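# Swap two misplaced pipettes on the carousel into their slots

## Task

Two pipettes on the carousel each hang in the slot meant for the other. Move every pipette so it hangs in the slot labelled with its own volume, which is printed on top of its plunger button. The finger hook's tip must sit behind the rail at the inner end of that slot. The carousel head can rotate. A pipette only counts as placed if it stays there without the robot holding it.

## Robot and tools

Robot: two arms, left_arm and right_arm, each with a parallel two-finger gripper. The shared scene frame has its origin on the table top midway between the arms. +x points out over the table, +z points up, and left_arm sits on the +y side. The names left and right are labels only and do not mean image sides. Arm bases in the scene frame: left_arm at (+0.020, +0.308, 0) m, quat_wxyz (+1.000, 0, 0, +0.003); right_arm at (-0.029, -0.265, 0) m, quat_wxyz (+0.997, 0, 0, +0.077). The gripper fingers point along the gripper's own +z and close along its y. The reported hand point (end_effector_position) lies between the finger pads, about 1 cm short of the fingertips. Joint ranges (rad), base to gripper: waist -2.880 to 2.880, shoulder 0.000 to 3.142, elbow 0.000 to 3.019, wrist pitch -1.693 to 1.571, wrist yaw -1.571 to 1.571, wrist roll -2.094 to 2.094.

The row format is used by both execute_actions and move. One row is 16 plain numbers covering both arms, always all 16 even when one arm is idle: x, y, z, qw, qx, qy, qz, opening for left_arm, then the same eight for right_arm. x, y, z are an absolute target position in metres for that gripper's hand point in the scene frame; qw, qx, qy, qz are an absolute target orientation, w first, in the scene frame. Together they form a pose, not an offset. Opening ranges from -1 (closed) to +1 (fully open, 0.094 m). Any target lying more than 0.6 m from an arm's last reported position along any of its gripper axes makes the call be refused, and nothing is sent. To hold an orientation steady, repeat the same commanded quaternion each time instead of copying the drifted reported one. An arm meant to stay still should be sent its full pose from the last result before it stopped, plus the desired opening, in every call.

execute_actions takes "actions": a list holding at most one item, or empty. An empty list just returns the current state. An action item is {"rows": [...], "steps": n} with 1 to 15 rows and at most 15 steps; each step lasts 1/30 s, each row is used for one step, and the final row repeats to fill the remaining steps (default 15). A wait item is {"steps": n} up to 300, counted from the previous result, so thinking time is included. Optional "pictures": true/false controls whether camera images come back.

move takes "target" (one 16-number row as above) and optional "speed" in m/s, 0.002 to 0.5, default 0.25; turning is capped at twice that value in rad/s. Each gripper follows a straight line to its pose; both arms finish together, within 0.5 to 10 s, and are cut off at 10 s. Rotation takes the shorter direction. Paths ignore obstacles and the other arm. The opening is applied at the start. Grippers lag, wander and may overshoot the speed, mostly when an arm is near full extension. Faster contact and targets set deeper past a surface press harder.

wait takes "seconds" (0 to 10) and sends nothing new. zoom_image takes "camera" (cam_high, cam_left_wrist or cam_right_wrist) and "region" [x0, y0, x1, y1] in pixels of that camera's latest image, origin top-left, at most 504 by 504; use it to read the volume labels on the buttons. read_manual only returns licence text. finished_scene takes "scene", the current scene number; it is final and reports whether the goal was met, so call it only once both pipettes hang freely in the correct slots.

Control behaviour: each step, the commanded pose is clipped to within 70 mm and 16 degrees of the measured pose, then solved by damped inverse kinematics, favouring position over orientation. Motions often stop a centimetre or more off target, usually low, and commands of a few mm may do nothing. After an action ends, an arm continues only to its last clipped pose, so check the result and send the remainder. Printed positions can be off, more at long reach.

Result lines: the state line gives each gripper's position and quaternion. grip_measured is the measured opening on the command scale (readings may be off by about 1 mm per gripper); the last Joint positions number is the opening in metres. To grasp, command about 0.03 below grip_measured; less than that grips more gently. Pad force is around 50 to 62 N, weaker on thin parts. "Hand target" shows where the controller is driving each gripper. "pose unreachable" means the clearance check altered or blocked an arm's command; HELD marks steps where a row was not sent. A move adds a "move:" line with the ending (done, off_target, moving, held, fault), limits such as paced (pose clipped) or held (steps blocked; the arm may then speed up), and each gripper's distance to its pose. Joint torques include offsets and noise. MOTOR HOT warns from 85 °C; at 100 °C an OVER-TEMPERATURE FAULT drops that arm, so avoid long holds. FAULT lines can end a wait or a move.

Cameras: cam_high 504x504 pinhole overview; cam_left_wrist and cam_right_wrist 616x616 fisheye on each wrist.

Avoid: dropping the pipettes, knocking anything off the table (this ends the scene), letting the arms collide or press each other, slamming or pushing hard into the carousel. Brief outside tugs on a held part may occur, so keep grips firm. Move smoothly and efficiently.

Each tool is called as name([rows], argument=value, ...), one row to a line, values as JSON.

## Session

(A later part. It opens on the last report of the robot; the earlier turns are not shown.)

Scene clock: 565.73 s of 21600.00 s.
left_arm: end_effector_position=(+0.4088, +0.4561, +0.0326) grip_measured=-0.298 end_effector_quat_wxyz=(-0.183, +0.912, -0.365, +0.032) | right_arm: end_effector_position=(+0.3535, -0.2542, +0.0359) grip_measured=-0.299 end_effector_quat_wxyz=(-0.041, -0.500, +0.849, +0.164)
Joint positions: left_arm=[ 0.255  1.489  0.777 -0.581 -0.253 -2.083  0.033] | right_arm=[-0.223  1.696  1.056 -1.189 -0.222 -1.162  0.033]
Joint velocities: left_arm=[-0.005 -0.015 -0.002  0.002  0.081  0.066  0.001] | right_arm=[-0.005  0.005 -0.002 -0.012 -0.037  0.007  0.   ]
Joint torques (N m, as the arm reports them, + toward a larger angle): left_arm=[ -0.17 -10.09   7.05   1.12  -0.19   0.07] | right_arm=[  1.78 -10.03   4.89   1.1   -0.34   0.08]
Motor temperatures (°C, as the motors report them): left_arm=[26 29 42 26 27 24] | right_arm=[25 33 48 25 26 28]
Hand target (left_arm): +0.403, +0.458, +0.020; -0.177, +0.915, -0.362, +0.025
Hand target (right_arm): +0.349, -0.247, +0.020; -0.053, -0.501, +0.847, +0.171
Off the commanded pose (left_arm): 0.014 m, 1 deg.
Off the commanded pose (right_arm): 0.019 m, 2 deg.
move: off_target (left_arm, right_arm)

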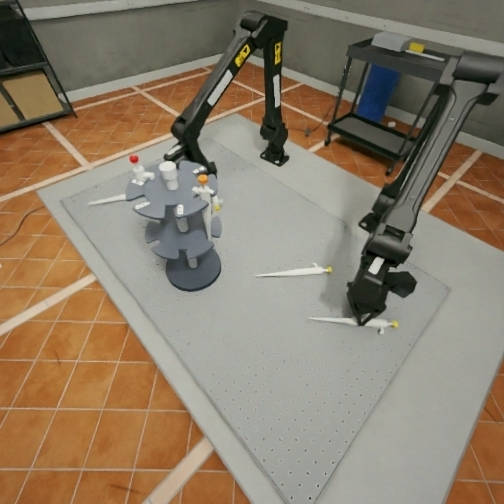

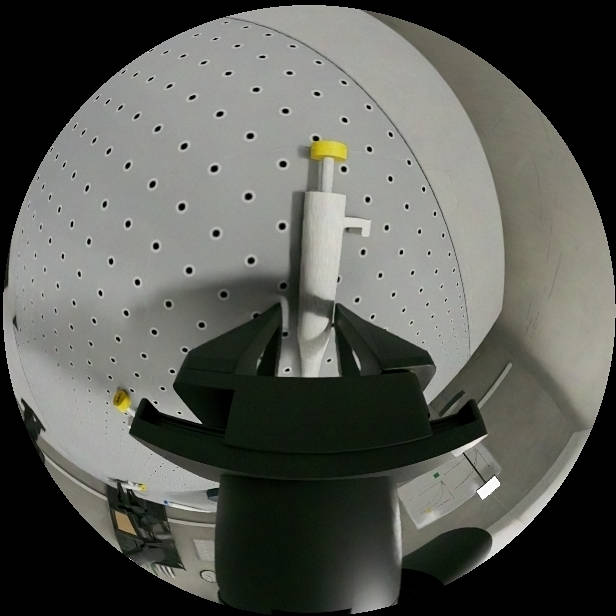

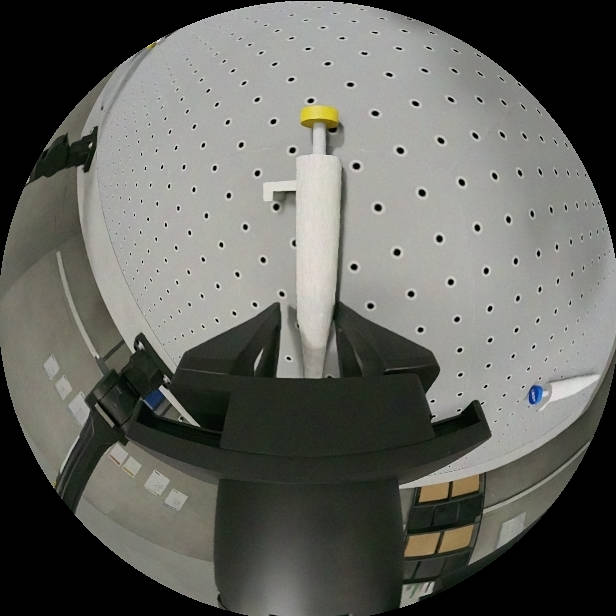

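move(target=[0.403,0.458,0.014,0.1769,-0.9146,0.3621,-0.0253,-0.45,0.349,-0.247,0.013,-0.0526,-0.5007,0.8468,0.1708,-0.45], speed=0.02)

move(target=[0.403,0.458,0.014,0.1769,-0.9146,0.3621,-0.0253,-0.6,0.349,-0.247,0.013,-0.0526,-0.5007,0.8468,0.1708,-0.6], speed=0.02)

Scene clock: 570.20 s of 21600.00 s.
left_arm: end_effector_position=(+0.4121, +0.4570, +0.0304) grip_measured=-0.448 end_effector_quat_wxyz=(-0.186, +0.912, -0.364, +0.036) | right_arm: end_effector_position=(+0.3548, -0.2542, +0.0346) grip_measured=-0.449 end_effector_quat_wxyz=(-0.039, -0.501, +0.850, +0.162)
Joint positions: left_arm=[ 0.255  1.497  0.776 -0.561 -0.253 -2.083  0.026] | right_arm=[-0.223  1.698  1.055 -1.18  -0.222 -1.162  0.026]
Joint velocities: left_arm=[-0.005 -0.015  0.002 -0.022 -0.007 -0.007 -0.001] | right_arm=[-0.005 -0.015  0.002  0.017  0.095 -0.007 -0.001]
Joint torques (N m, as the arm reports them, + toward a larger angle): left_arm=[-0.39 -9.56  6.45  1.18 -0.14  0.11] | right_arm=[ 2.07 -9.25  4.77  1.58 -0.34  0.08]
Motor temperatures (°C, as the motors report them): left_arm=[26 29 42 26 27 24] | right_arm=[25 33 47 25 26 28]
Hand target (left_arm): +0.403, +0.458, +0.015; -0.177, +0.915, -0.362, +0.025
Hand target (right_arm): +0.349, -0.247, +0.014; -0.053, -0.501, +0.847, +0.171
Off the commanded pose (left_arm): 0.019 m, 2 deg.
Off the commanded pose (right_arm): 0.023 m, 2 deg.
After step 90, 0.03 s passed at rest.
move: off_target (left_arm, right_arm)

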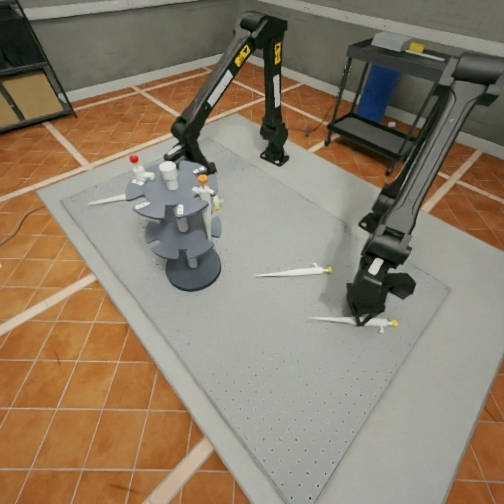

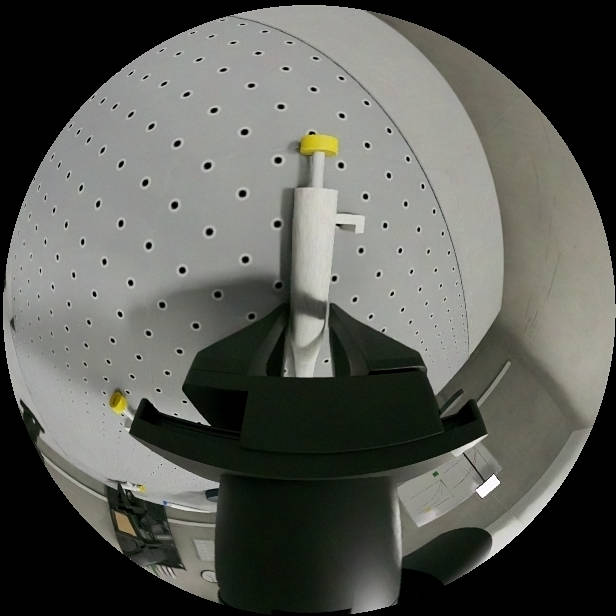

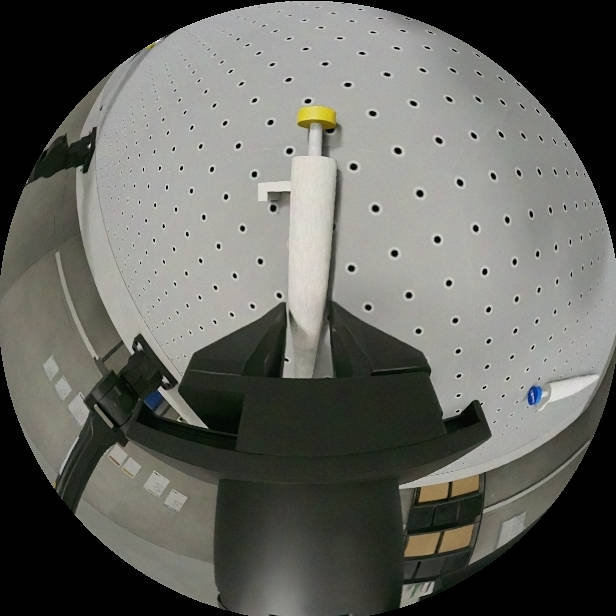

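Scene clock: 571.60 s of 21600.00 s.
left_arm: end_effector_position=(+0.4120, +0.4569, +0.0302) grip_measured=-0.567 end_effector_quat_wxyz=(-0.186, +0.912, -0.364, +0.036) | right_arm: end_effector_position=(+0.3545, -0.2542, +0.0340) grip_measured=-0.582 end_effector_quat_wxyz=(-0.039, -0.500, +0.850, +0.163)
Joint positions: left_arm=[ 0.255  1.498  0.776 -0.561 -0.253 -2.083  0.02 ] | right_arm=[-0.223  1.699  1.054 -1.179 -0.223 -1.162  0.02 ]
Joint velocities: left_arm=[-0.005  0.005  0.002 -0.012 -0.066  0.037 -0.   ] | right_arm=[-0.005 -0.015 -0.002 -0.002  0.022  0.051 -0.   ]
Joint torques (N m, as the arm reports them, + toward a larger angle): left_arm=[-0.37 -9.67  6.55  1.26 -0.15  0.08] | right_arm=[ 2.06 -9.78  4.72  1.57 -0.31  0.08]
Motor temperatures (°C, as the motors report them): left_arm=[26 29 42 26 27 24] | right_arm=[25 33 47 25 26 28]
Hand target (left_arm): +0.403, +0.458, +0.015; -0.177, +0.915, -0.362, +0.025
Hand target (right_arm): +0.348, -0.247, +0.014; -0.053, -0.501, +0.847, +0.171
Off the commanded pose (left_arm): 0.019 m, 2 deg.
Off the commanded pose (right_arm): 0.023 m, 2 deg.
move: off_target (left_arm, right_arm)

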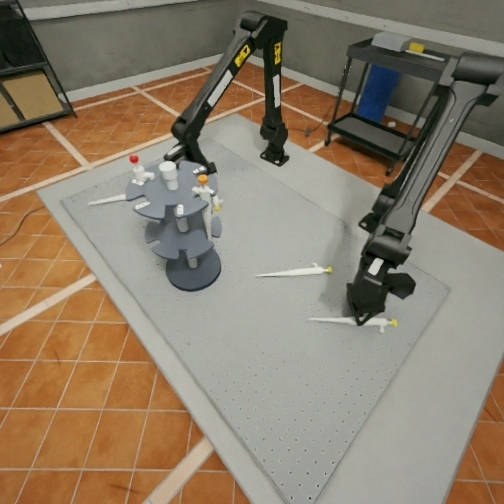

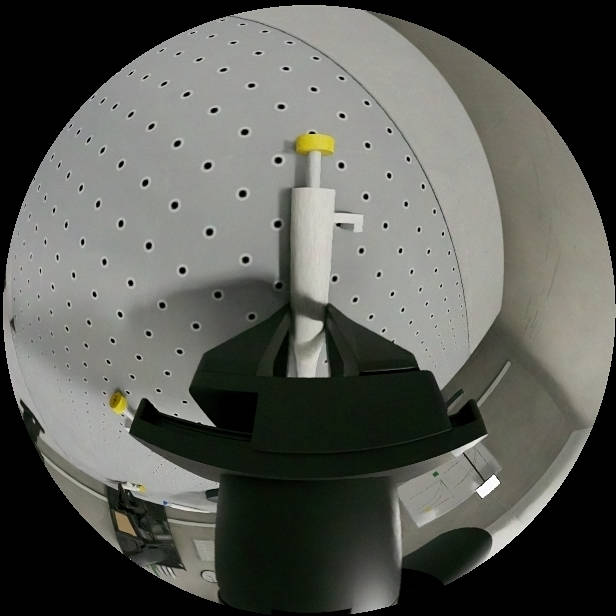

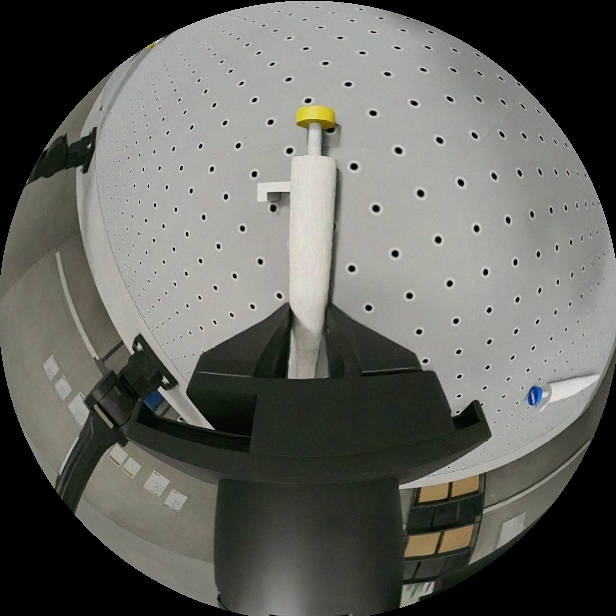

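move(target=[0.41,0.44,0.16,0.1769,-0.9146,0.3621,-0.0253,-0.6,0.36,-0.25,0.16,-0.0526,-0.5007,0.8468,0.1708,-0.612], speed=0.05)

Scene clock: 576.33 s of 21600.00 s.
left_arm: end_effector_position=(+0.3899, +0.4400, +0.1321) grip_measured=-0.567 end_effector_quat_wxyz=(-0.159, +0.910, -0.382, +0.007) | right_arm: end_effector_position=(+0.3428, -0.2534, +0.1337) grip_measured=-0.585 end_effector_quat_wxyz=(-0.076, -0.493, +0.846, +0.188)
Joint positions: left_arm=[ 0.23   1.307  0.914 -0.975 -0.247 -2.084  0.02 ] | right_arm=[-0.223  1.596  1.203 -1.523 -0.223 -1.162  0.02 ]
Joint velocities: left_arm=[-0.015 -0.015 -0.002 -0.007 -0.125 -0.037  0.   ] | right_arm=[-0.005  0.005 -0.007 -0.012 -0.007  0.066 -0.   ]
Joint torques (N m, as the arm reports them, + toward a larger angle): left_arm=[ -1.72 -11.8   15.5   -0.31  -0.22  -0.04] | right_arm=[  1.58 -15.29  10.8   -1.04  -0.3    0.  ]
Motor temperatures (°C, as the motors report them): left_arm=[26 29 42 26 27 24] | right_arm=[25 33 47 25 26 28]
Hand target (left_arm): +0.408, +0.440, +0.160; -0.174, +0.909, -0.378, +0.031
Hand target (right_arm): +0.357, -0.250, +0.160; -0.052, -0.501, +0.847, +0.171
Off the commanded pose (left_arm): 0.034 m, 4 deg.
Off the commanded pose (right_arm): 0.032 m, 3 deg.
joint sent to its limit (left arm) — the command would take joint 6 (wrist roll) past its lower limit, so that joint was sent only as far as its limit.
move: off_target (left_arm, right_arm)

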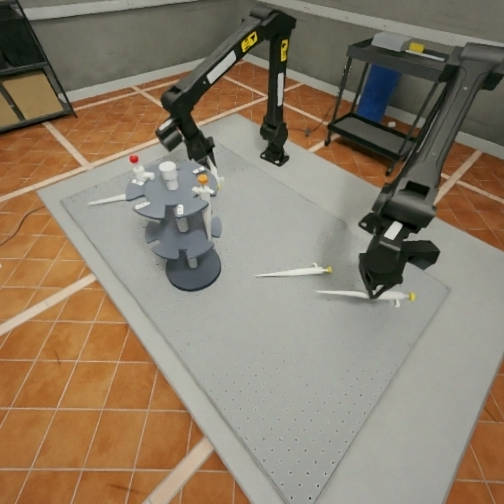

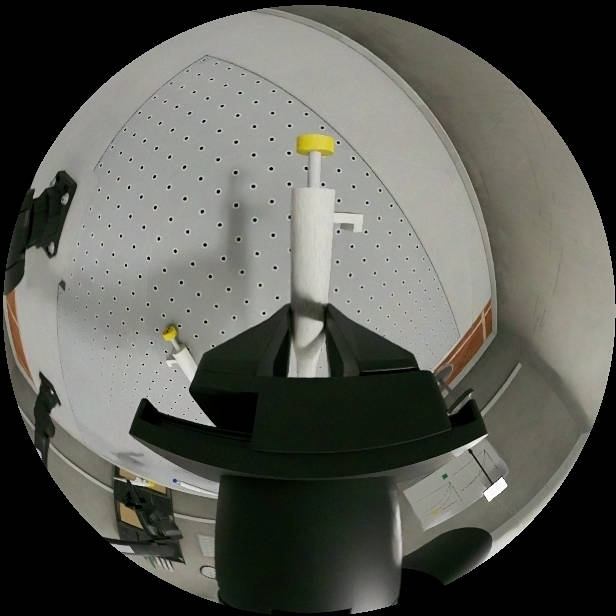

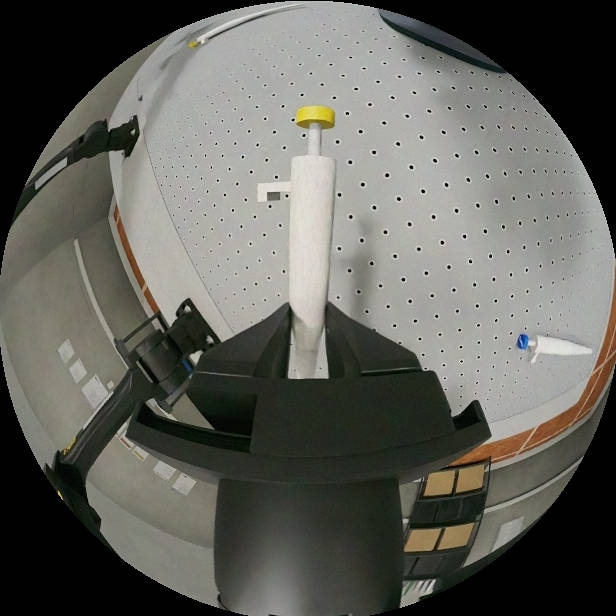

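zoom_image(camera="cam_left_wrist", region=[130, 300, 210, 370])

Region (130, 300, 210, 370) of cam_left_wrist's 616x616 image, scaled by 6.300, with more detail than that image has; it fills the top 441 rows of this view, and the rest is white.

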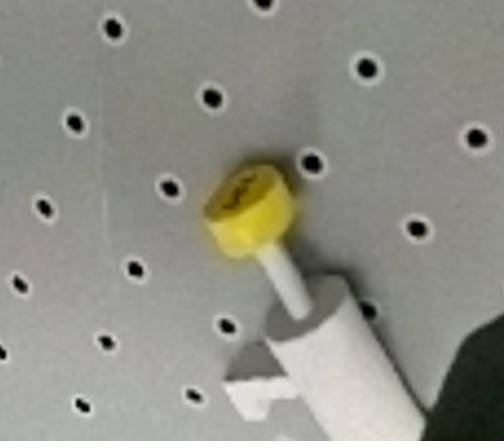

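zoom_image(camera="cam_high", region=[380, 270, 440, 320])

Region (380, 270, 440, 320) of cam_high's 504x504 image, scaled by 8.400, with more detail than that image has.

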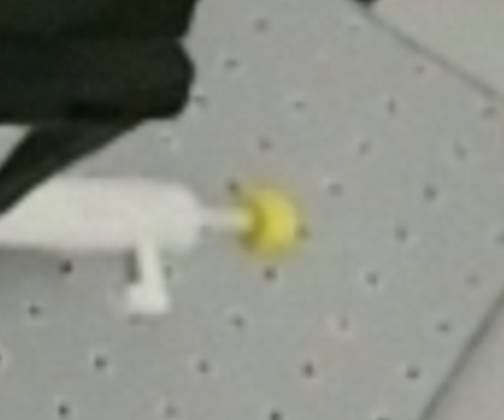

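move(target=[0.38,0.32,0.22,0.1632,-0.3368,0.9254,0.0594,-0.6,0.37,-0.155,0.22,0.183,-0.683,0.683,0.183,-0.612], speed=0.12)

move(target=[0.37,0.155,0.22,0.183,0.683,0.683,-0.183,-0.6,0.37,-0.155,0.22,0.183,-0.683,0.683,0.183,-0.612], speed=0.15)

Scene clock: 617.03 s of 21600.00 s.
left_arm: end_effector_position=(+0.3633, +0.3245, +0.1889) grip_measured=-0.569 end_effector_quat_wxyz=(+0.138, -0.344, +0.926, +0.072) | right_arm: end_effector_position=(+0.3698, -0.1627, +0.2086) grip_measured=-0.584 end_effector_quat_wxyz=(+0.165, -0.671, +0.696, +0.194)
Joint positions: left_arm=[-0.079  1.125  0.923 -1.173 -0.244 -0.76   0.02 ] | right_arm=[-0.108  1.422  1.203 -1.362 -0.515 -1.491  0.02 ]
Joint velocities: left_arm=[-0.015 -0.005 -0.007  0.002  0.007 -0.007  0.   ] | right_arm=[-0.015  0.005 -0.007  0.007 -0.051 -0.051 -0.002]
Joint torques (N m, as the arm reports them, + toward a larger angle): left_arm=[-1.89 -9.74 16.64  0.21 -0.18  0.15] | right_arm=[  1.49 -14.35   7.7    1.41  -0.66  -0.1 ]
Motor temperatures (°C, as the motors report them): left_arm=[26 29 46 26 27 24] | right_arm=[25 34 50 25 26 28]
Hand target (left_arm): +0.378, +0.320, +0.220; +0.165, -0.337, +0.925, +0.058
Hand target (right_arm): +0.369, -0.156, +0.220; -0.182, +0.684, -0.682, -0.183
Off the commanded pose (left_arm): 0.036 m, 3 deg.
Off the commanded pose (right_arm): 0.014 m, 3 deg.
After step 90, 30.50 s passed at rest.
move: off_target (left_arm, right_arm)

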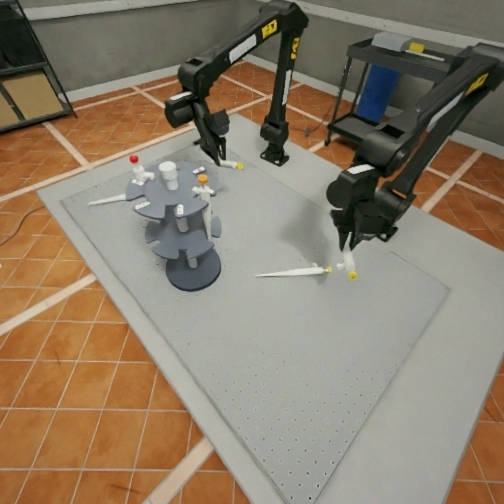

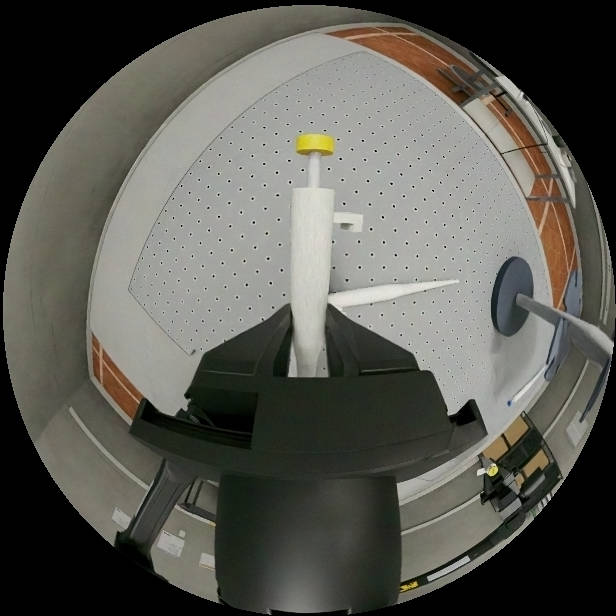

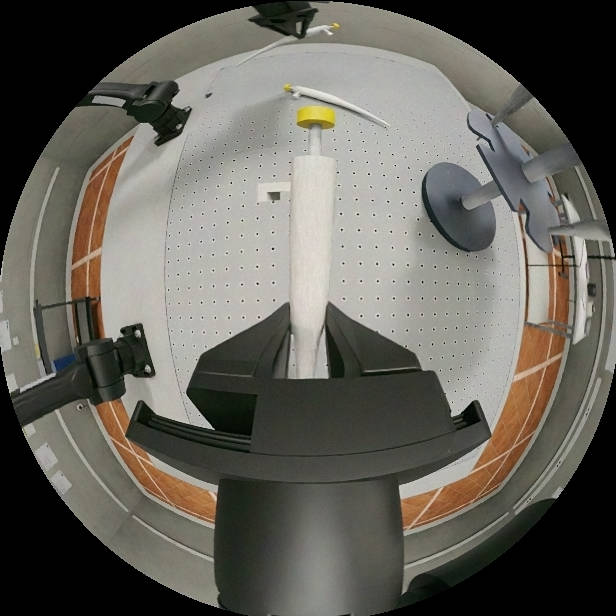

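Scene clock: 625.13 s of 21600.00 s.
left_arm: end_effector_position=(+0.3518, +0.1614, +0.1989) grip_measured=-0.571 end_effector_quat_wxyz=(+0.170, +0.674, +0.693, -0.190) | right_arm: end_effector_position=(+0.3697, -0.1623, +0.2088) grip_measured=-0.584 end_effector_quat_wxyz=(+0.165, -0.671, +0.696, +0.195)
Joint positions: left_arm=[-0.189  1.24   1.006 -1.257  0.51   1.34   0.02 ] | right_arm=[-0.108  1.422  1.203 -1.362 -0.516 -1.491  0.02 ]
Joint velocities: left_arm=[ 0.005 -0.005 -0.007 -0.032 -0.022  0.125  0.   ] | right_arm=[ 0.005 -0.015 -0.017 -0.007  0.022  0.007  0.001]
Joint torques (N m, as the arm reports them, + toward a larger angle): left_arm=[-1.73 -7.95 16.25 -0.21  0.55  0.14] | right_arm=[  1.73 -13.66   7.65   1.43  -0.68  -0.09]
Motor temperatures (°C, as the motors report them): left_arm=[26 29 46 26 27 24] | right_arm=[25 34 49 25 26 28]
Hand target (left_arm): +0.367, +0.155, +0.218; +0.185, +0.683, +0.682, -0.182
Hand target (right_arm): +0.370, -0.155, +0.220; -0.183, +0.683, -0.683, -0.183
Off the commanded pose (left_arm): 0.029 m, 2 deg.
Off the commanded pose (right_arm): 0.013 m, 3 deg.
move: off_target (left_arm, right_arm)

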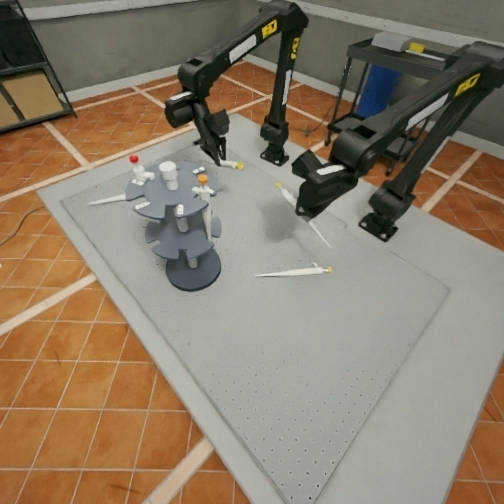

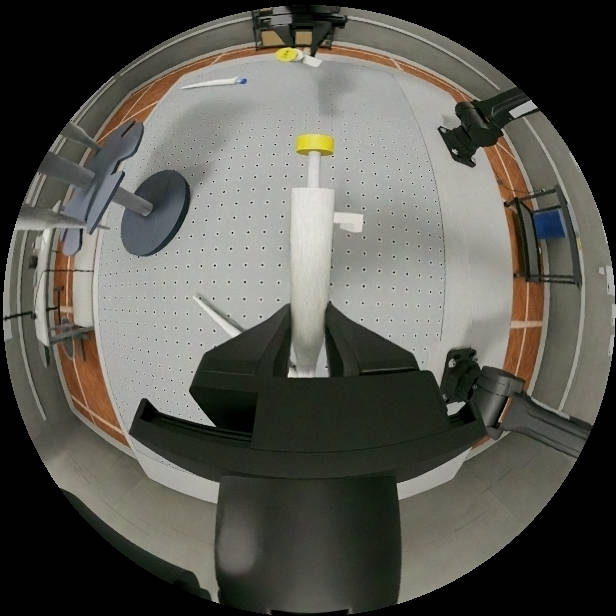

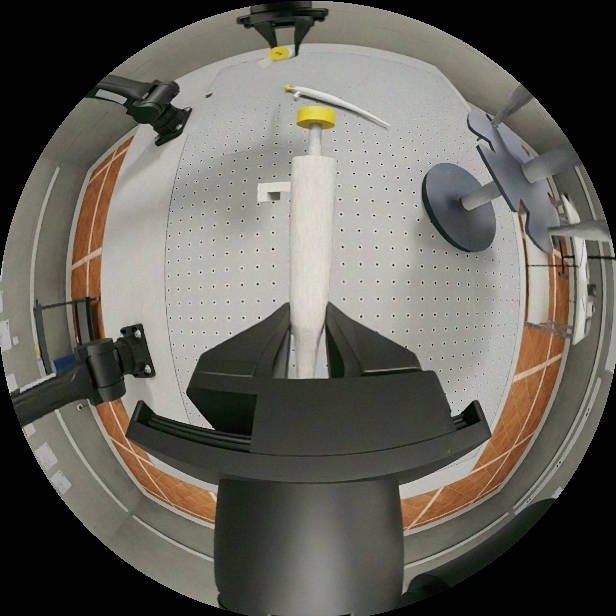

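zoom_image(camera="cam_left_wrist", region=[260, 35, 330, 80])

zoom_image(camera="cam_right_wrist", region=[250, 30, 320, 75])

Region (260, 35, 330, 80) of cam_left_wrist's 616x616 image, scaled by 7.200, with more detail than that image has; it fills the top 324 rows of this view, and the rest is white.

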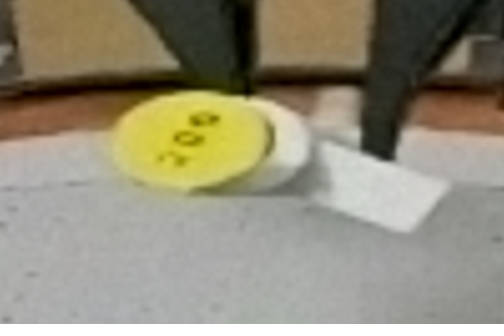

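Region (250, 30, 320, 75) of cam_right_wrist's 616x616 image, scaled by 7.200, with more detail than that image has; it fills the top 324 rows of this view, and the rest is white.

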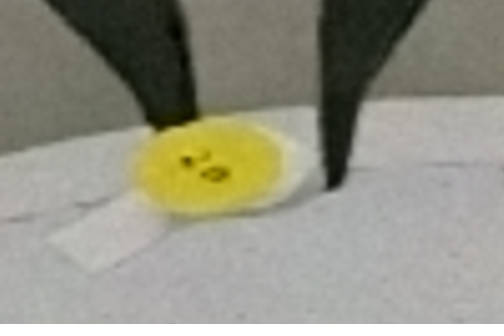

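move(target=[0.40,0.10,0.325,0.6865,0.2561,0.6182,-0.2844,-0.6,0.45,-0.24,0.32,0.6983,-0.2288,0.6288,0.2541,-0.612], speed=0.1)

move(target=[0.475,0.008,0.322,0.6865,0.2561,0.6182,-0.2844,-0.6,0.45,-0.24,0.32,0.6983,-0.2288,0.6288,0.2541,-0.612], speed=0.06)

Scene clock: 696.13 s of 21600.00 s.
left_arm: end_effector_position=(+0.4008, +0.1021, +0.3333) grip_measured=-0.570 end_effector_quat_wxyz=(+0.690, +0.250, +0.620, -0.278) | right_arm: end_effector_position=(+0.4482, -0.2356, +0.3215) grip_measured=-0.584 end_effector_quat_wxyz=(+0.694, -0.241, +0.630, +0.250)
Joint positions: left_arm=[-0.332  0.95   0.484  0.585  0.438 -0.051  0.02 ] | right_arm=[-0.384  1.256  0.654  0.753 -0.935  0.101  0.02 ]
Joint velocities: left_arm=[-0.015  0.015  0.007 -0.012  0.022 -0.066  0.   ] | right_arm=[ 0.005 -0.015  0.002 -0.002  0.022  0.051 -0.   ]
Joint torques (N m, as the arm reports them, + toward a larger angle): left_arm=[-1.64 -3.74  9.75  2.63 -0.18 -0.05] | right_arm=[ 0.13 -6.56  7.23  3.67  0.17  0.15]
Motor temperatures (°C, as the motors report them): left_arm=[26 28 47 26 28 24] | right_arm=[25 33 47 25 27 28]
Hand target (left_arm): +0.399, +0.100, +0.327; +0.689, +0.248, +0.619, -0.284
Hand target (right_arm): +0.450, -0.240, +0.318; +0.697, -0.234, +0.631, +0.250
Off the commanded pose (left_arm): 0.009 m, 1 deg.
Off the commanded pose (right_arm): 0.005 m, 2 deg.
After step 90, 60.47 s passed at rest.
move: done

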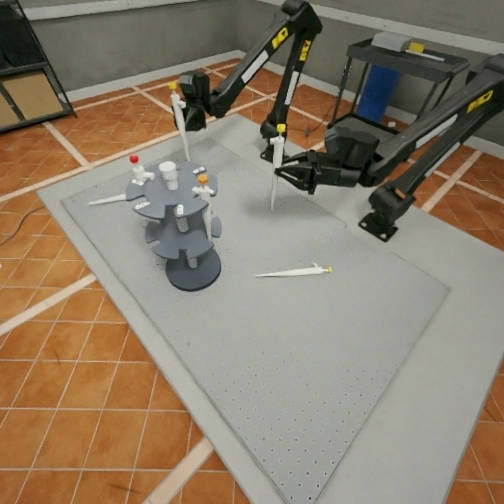

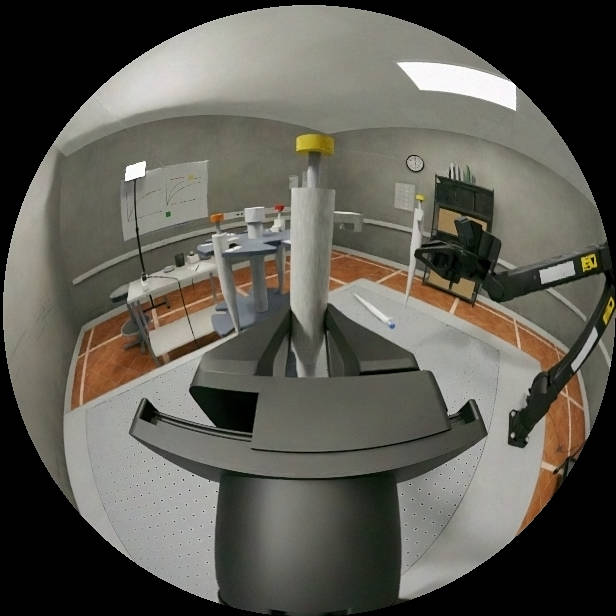

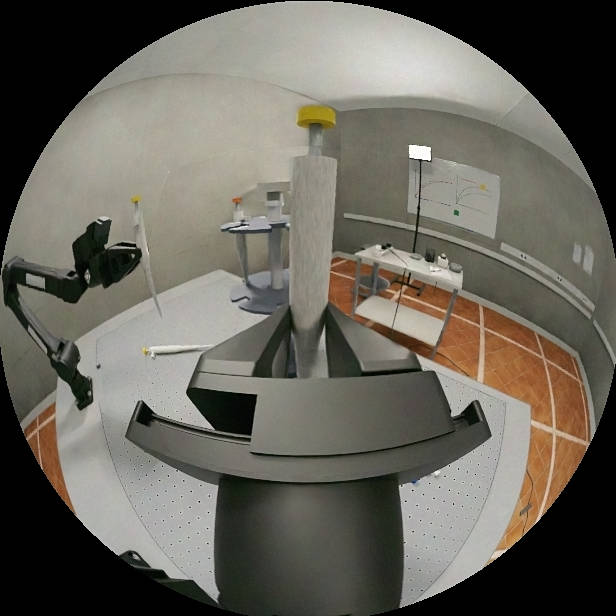

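Scene clock: 698.43 s of 21600.00 s.
left_arm: end_effector_position=(+0.4603, +0.0188, +0.2873) grip_measured=-0.570 end_effector_quat_wxyz=(+0.659, +0.254, +0.649, -0.283) | right_arm: end_effector_position=(+0.4482, -0.2360, +0.3241) grip_measured=-0.584 end_effector_quat_wxyz=(+0.696, -0.235, +0.629, +0.255)
Joint positions: left_arm=[-0.493  1.291  0.636  0.685  0.292 -0.042  0.02 ] | right_arm=[-0.384  1.256  0.654  0.767 -0.932  0.127  0.02 ]
Joint velocities: left_arm=[-0.005 -0.005  0.017 -0.012  0.066 -0.066 -0.001] | right_arm=[ 0.005 -0.024 -0.007  0.002 -0.007  0.081  0.   ]
Joint torques (N m, as the arm reports them, + toward a larger angle): left_arm=[-1.48 -9.17 15.9   2.71 -0.14  0.11] | right_arm=[-0.32 -7.06  7.27  3.63  0.21  0.16]
Motor temperatures (°C, as the motors report them): left_arm=[26 28 47 26 28 24] | right_arm=[25 33 47 25 27 28]
Hand target (left_arm): +0.471, +0.009, +0.322; +0.686, +0.256, +0.619, -0.285
Hand target (right_arm): +0.450, -0.240, +0.320; +0.698, -0.229, +0.629, +0.254
Off the commanded pose (left_arm): 0.039 m, 5 deg.
Off the commanded pose (right_arm): 0.006 m, 1 deg.
move: off_target (left_arm)

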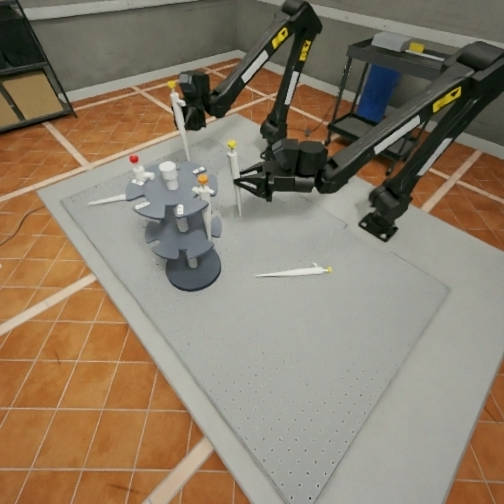

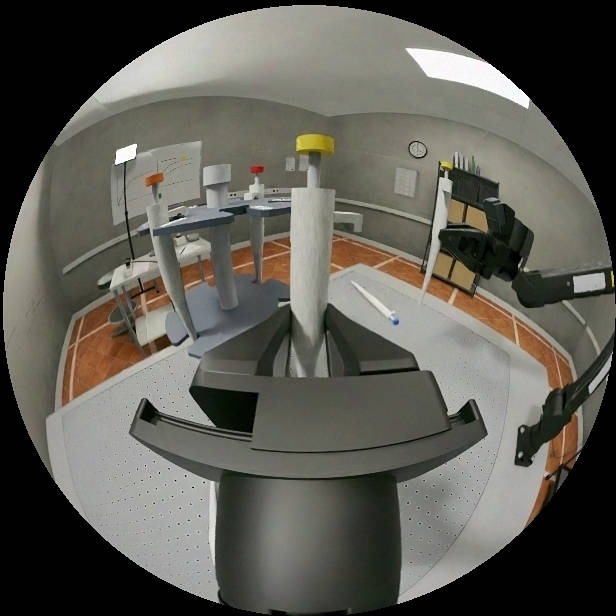

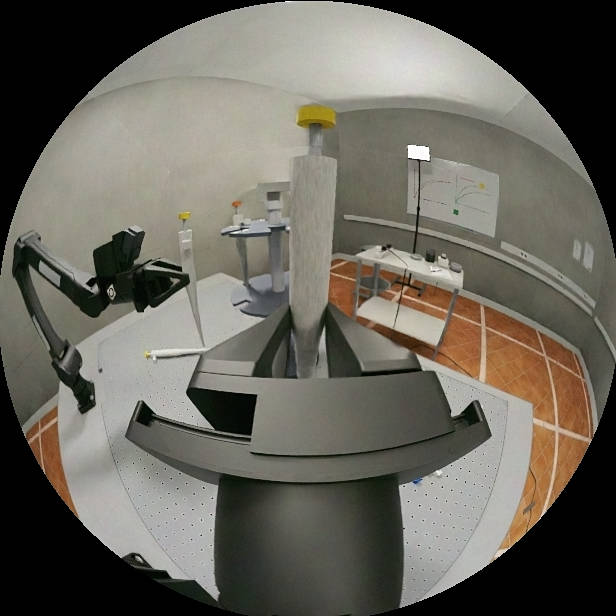

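move(target=[0.495,0.002,0.343,0.7077,0.2460,0.5939,-0.2932,-0.6,0.45,-0.24,0.32,0.6983,-0.2288,0.6288,0.2541,-0.612], speed=0.03)

Scene clock: 703.57 s of 21600.00 s.
left_arm: end_effector_position=(+0.4791, +0.0083, +0.3112) grip_measured=-0.570 end_effector_quat_wxyz=(+0.685, +0.251, +0.621, -0.289) | right_arm: end_effector_position=(+0.4482, -0.2360, +0.3241) grip_measured=-0.584 end_effector_quat_wxyz=(+0.696, -0.234, +0.629, +0.255)
Joint positions: left_arm=[-0.493  1.344  0.7    0.753  0.295 -0.047  0.02 ] | right_arm=[-0.384  1.256  0.654  0.767 -0.932  0.128  0.02 ]
Joint velocities: left_arm=[-0.005 -0.005 -0.002 -0.017  0.066  0.007 -0.   ] | right_arm=[-0.005 -0.005 -0.012  0.007  0.022 -0.081  0.001]
Joint torques (N m, as the arm reports them, + toward a larger angle): left_arm=[-0.27 -9.27 15.94  2.64  0.03 -0.02] | right_arm=[ 0.47 -6.96  7.15  3.66  0.21  0.15]
Motor temperatures (°C, as the motors report them): left_arm=[26 28 48 26 28 24] | right_arm=[25 33 47 25 26 28]
Hand target (left_arm): +0.492, +0.003, +0.343; +0.708, +0.245, +0.594, -0.294
Hand target (right_arm): +0.450, -0.240, +0.320; +0.698, -0.229, +0.629, +0.254
Off the commanded pose (left_arm): 0.036 m, 4 deg.
Off the commanded pose (right_arm): 0.006 m, 1 deg.
move: off_target (left_arm)

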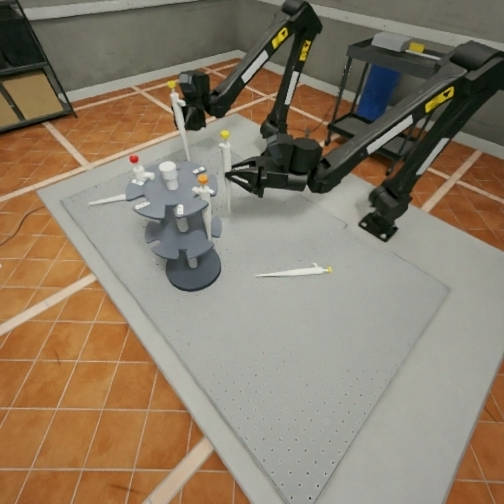

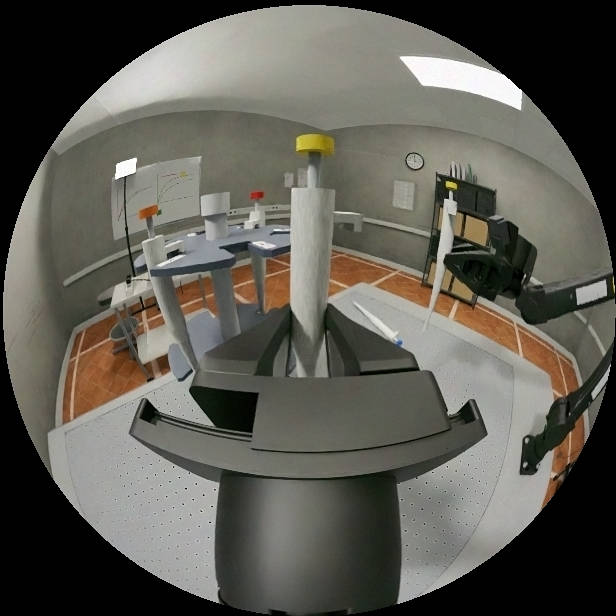

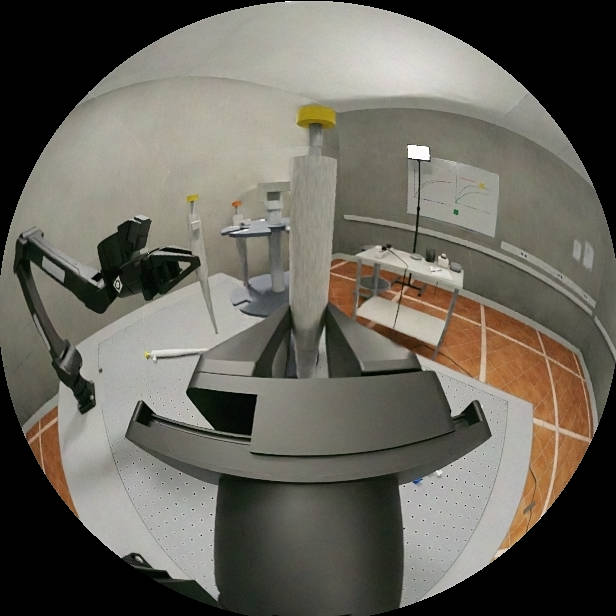

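move(target=[0.525,0.004,0.338,0.7077,0.2460,0.5939,-0.2932,-0.6,0.45,-0.24,0.32,0.6983,-0.2288,0.6288,0.2541,-0.612], speed=0.025)

zoom_image(camera="cam_high", region=[110, 110, 290, 250])

Scene clock: 708.23 s of 21600.00 s.
left_arm: end_effector_position=(+0.5073, +0.0071, +0.3076) grip_measured=-0.570 end_effector_quat_wxyz=(+0.684, +0.252, +0.620, -0.291) | right_arm: end_effector_position=(+0.4482, -0.2360, +0.3241) grip_measured=-0.584 end_effector_quat_wxyz=(+0.696, -0.234, +0.629, +0.255)
Joint positions: left_arm=[-0.462  1.42   0.762  0.77   0.331 -0.052  0.02 ] | right_arm=[-0.384  1.256  0.654  0.767 -0.932  0.128  0.02 ]
Joint velocities: left_arm=[-0.005 -0.015  0.002 -0.002  0.007 -0.081 -0.   ] | right_arm=[ 0.005 -0.005 -0.012 -0.002 -0.022  0.051 -0.   ]
Joint torques (N m, as the arm reports them, + toward a larger angle): left_arm=[ -0.38 -10.69  15.74   2.68   0.06   0.02] | right_arm=[-0.12 -6.19  7.29  3.67  0.19  0.16]
Motor temperatures (°C, as the motors report them): left_arm=[26 28 48 27 28 24] | right_arm=[25 32 47 25 26 28]
Hand target (left_arm): +0.523, +0.005, +0.338; +0.708, +0.246, +0.594, -0.293
Hand target (right_arm): +0.450, -0.240, +0.320; +0.698, -0.229, +0.629, +0.254
Off the commanded pose (left_arm): 0.035 m, 4 deg.
Off the commanded pose (right_arm): 0.006 m, 1 deg.
move: off_target (left_arm)

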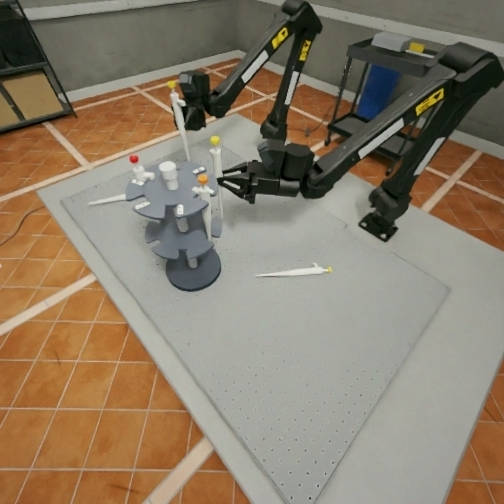

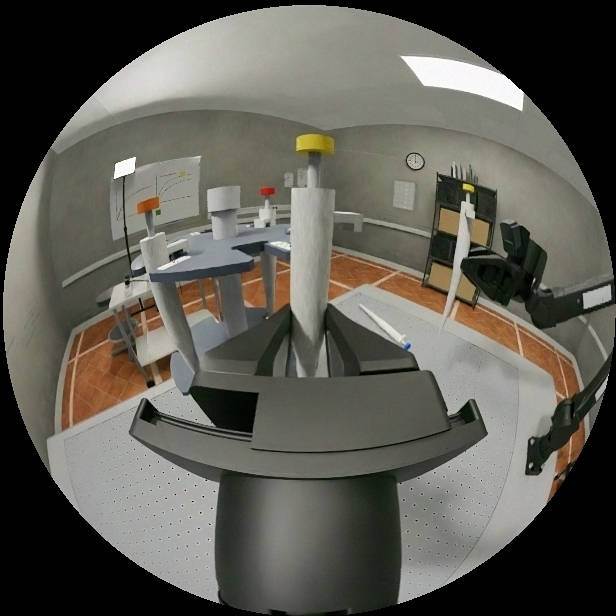

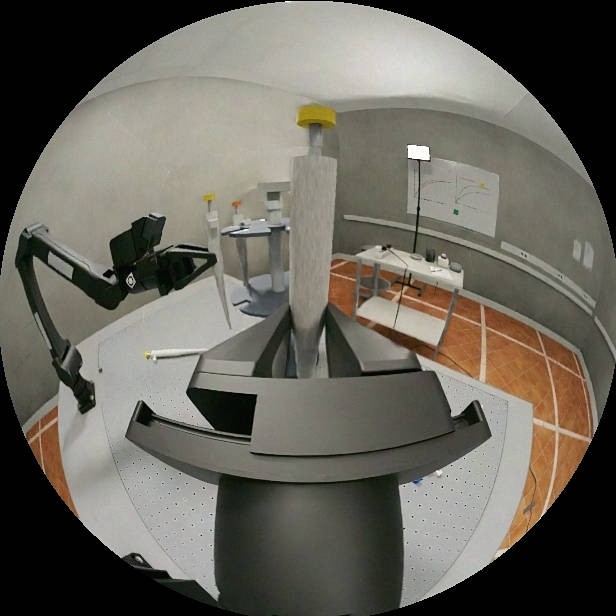

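Region (110, 110, 290, 250) of cam_high's 504x504 image, scaled by 2.800, with more detail than that image has.

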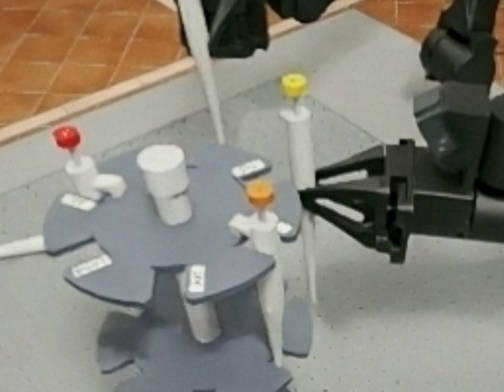

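zoom_image(camera="cam_right_wrist", region=[150, 180, 300, 300])

zoom_image(camera="cam_left_wrist", region=[130, 170, 380, 330])

Region (150, 180, 300, 300) of cam_right_wrist's 616x616 image, scaled by 3.360, with more detail than that image has; it fills the top 403 rows of this view, and the rest is white.

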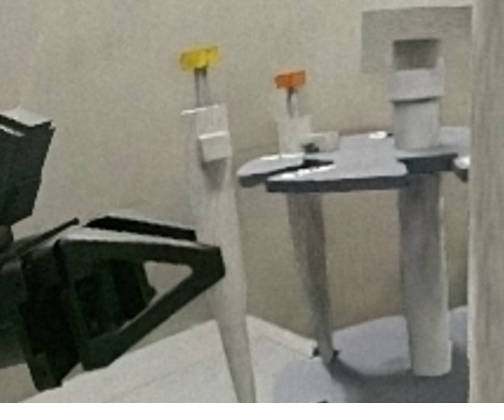

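Region (130, 170, 380, 330) of cam_left_wrist's 616x616 image, scaled by 2.016, with more detail than that image has; it fills the top 323 rows of this view, and the rest is white.

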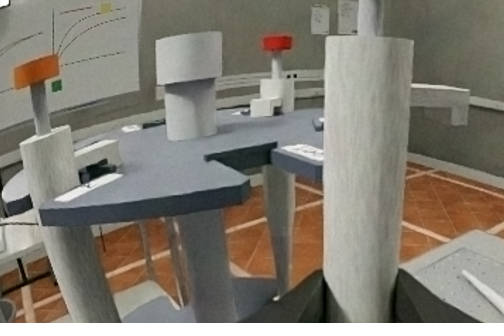

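move(target=[0.545,0.006,0.342,0.7077,0.2460,0.5939,-0.2932,-0.6,0.45,-0.24,0.32,0.6983,-0.2288,0.6288,0.2541,-0.612], speed=0.02)

zoom_image(camera="cam_left_wrist", region=[130, 170, 430, 340])

zoom_image(camera="cam_right_wrist", region=[150, 180, 300, 300])

Scene clock: 720.27 s of 21600.00 s.
left_arm: end_effector_position=(+0.5269, +0.0086, +0.3154) grip_measured=-0.570 end_effector_quat_wxyz=(+0.689, +0.251, +0.614, -0.292) | right_arm: end_effector_position=(+0.4482, -0.2360, +0.3241) grip_measured=-0.584 end_effector_quat_wxyz=(+0.696, -0.234, +0.629, +0.255)
Joint positions: left_arm=[-0.438  1.456  0.814  0.77   0.354 -0.057  0.02 ] | right_arm=[-0.384  1.256  0.654  0.767 -0.932  0.128  0.02 ]
Joint velocities: left_arm=[-0.015  0.005 -0.017  0.007 -0.022  0.022  0.   ] | right_arm=[-0.005 -0.005 -0.002 -0.027  0.022  0.007  0.   ]
Joint torques (N m, as the arm reports them, + toward a larger angle): left_arm=[ -0.25 -11.35  15.88   2.17   0.05   0.  ] | right_arm=[ 0.86 -6.77  7.2   3.64  0.18  0.15]
Motor temperatures (°C, as the motors report them): left_arm=[26 28 49 27 28 24] | right_arm=[25 32 46 25 26 28]
Hand target (left_arm): +0.543, +0.007, +0.342; +0.708, +0.246, +0.594, -0.293
Hand target (right_arm): +0.450, -0.240, +0.320; +0.698, -0.229, +0.629, +0.254
Off the commanded pose (left_arm): 0.032 m, 3 deg.
Off the commanded pose (right_arm): 0.006 m, 1 deg.
After step 90, 6.23 s passed at rest.
move: off_target (left_arm)

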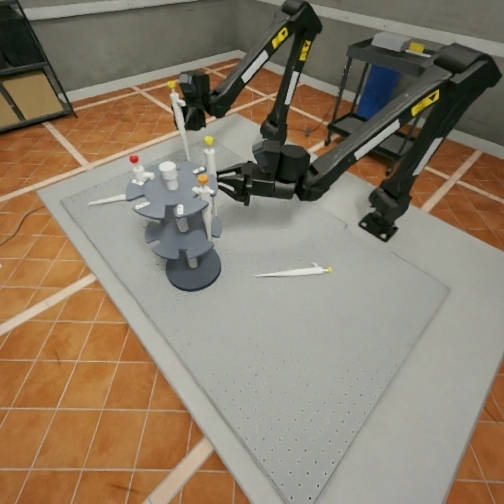

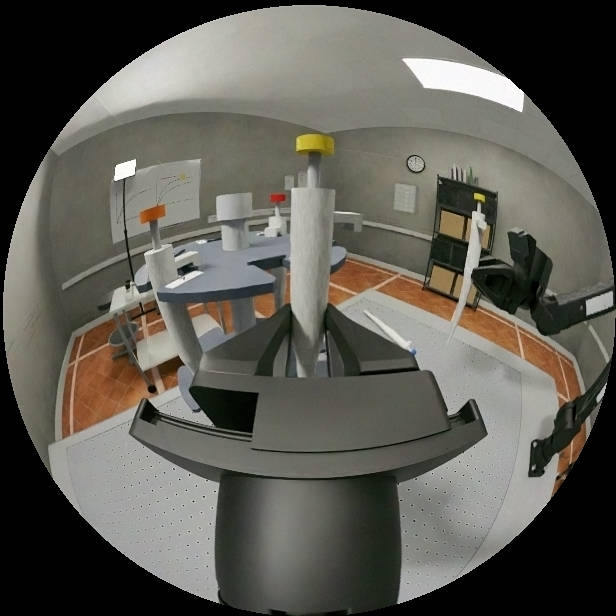

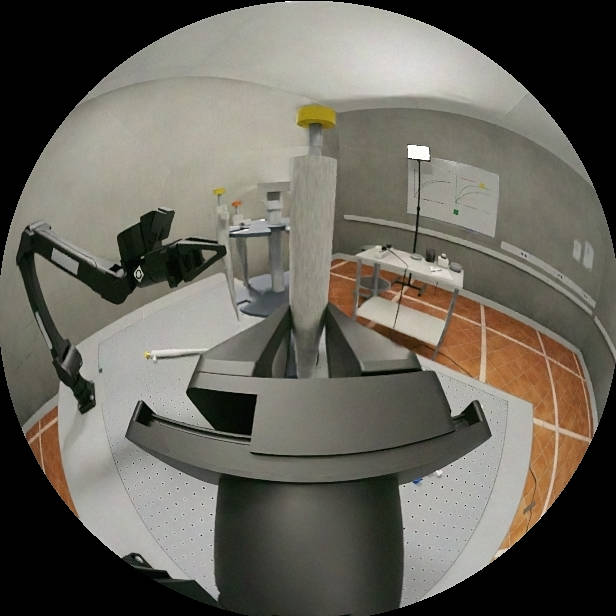

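Region (130, 170, 430, 340) of cam_left_wrist's 616x616 image, scaled by 1.680, with more detail than that image has; it fills the top 286 rows of this view, and the rest is white.

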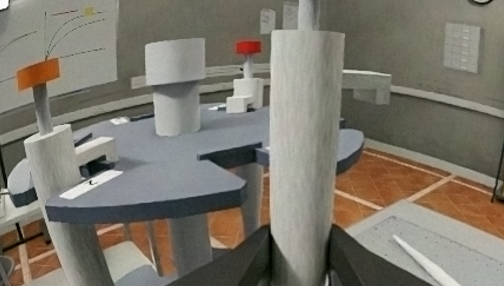

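Region (150, 180, 300, 300) of cam_right_wrist's 616x616 image, scaled by 3.360, with more detail than that image has; it fills the top 403 rows of this view, and the rest is white.

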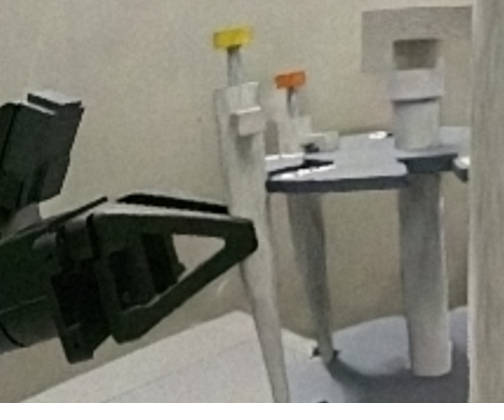

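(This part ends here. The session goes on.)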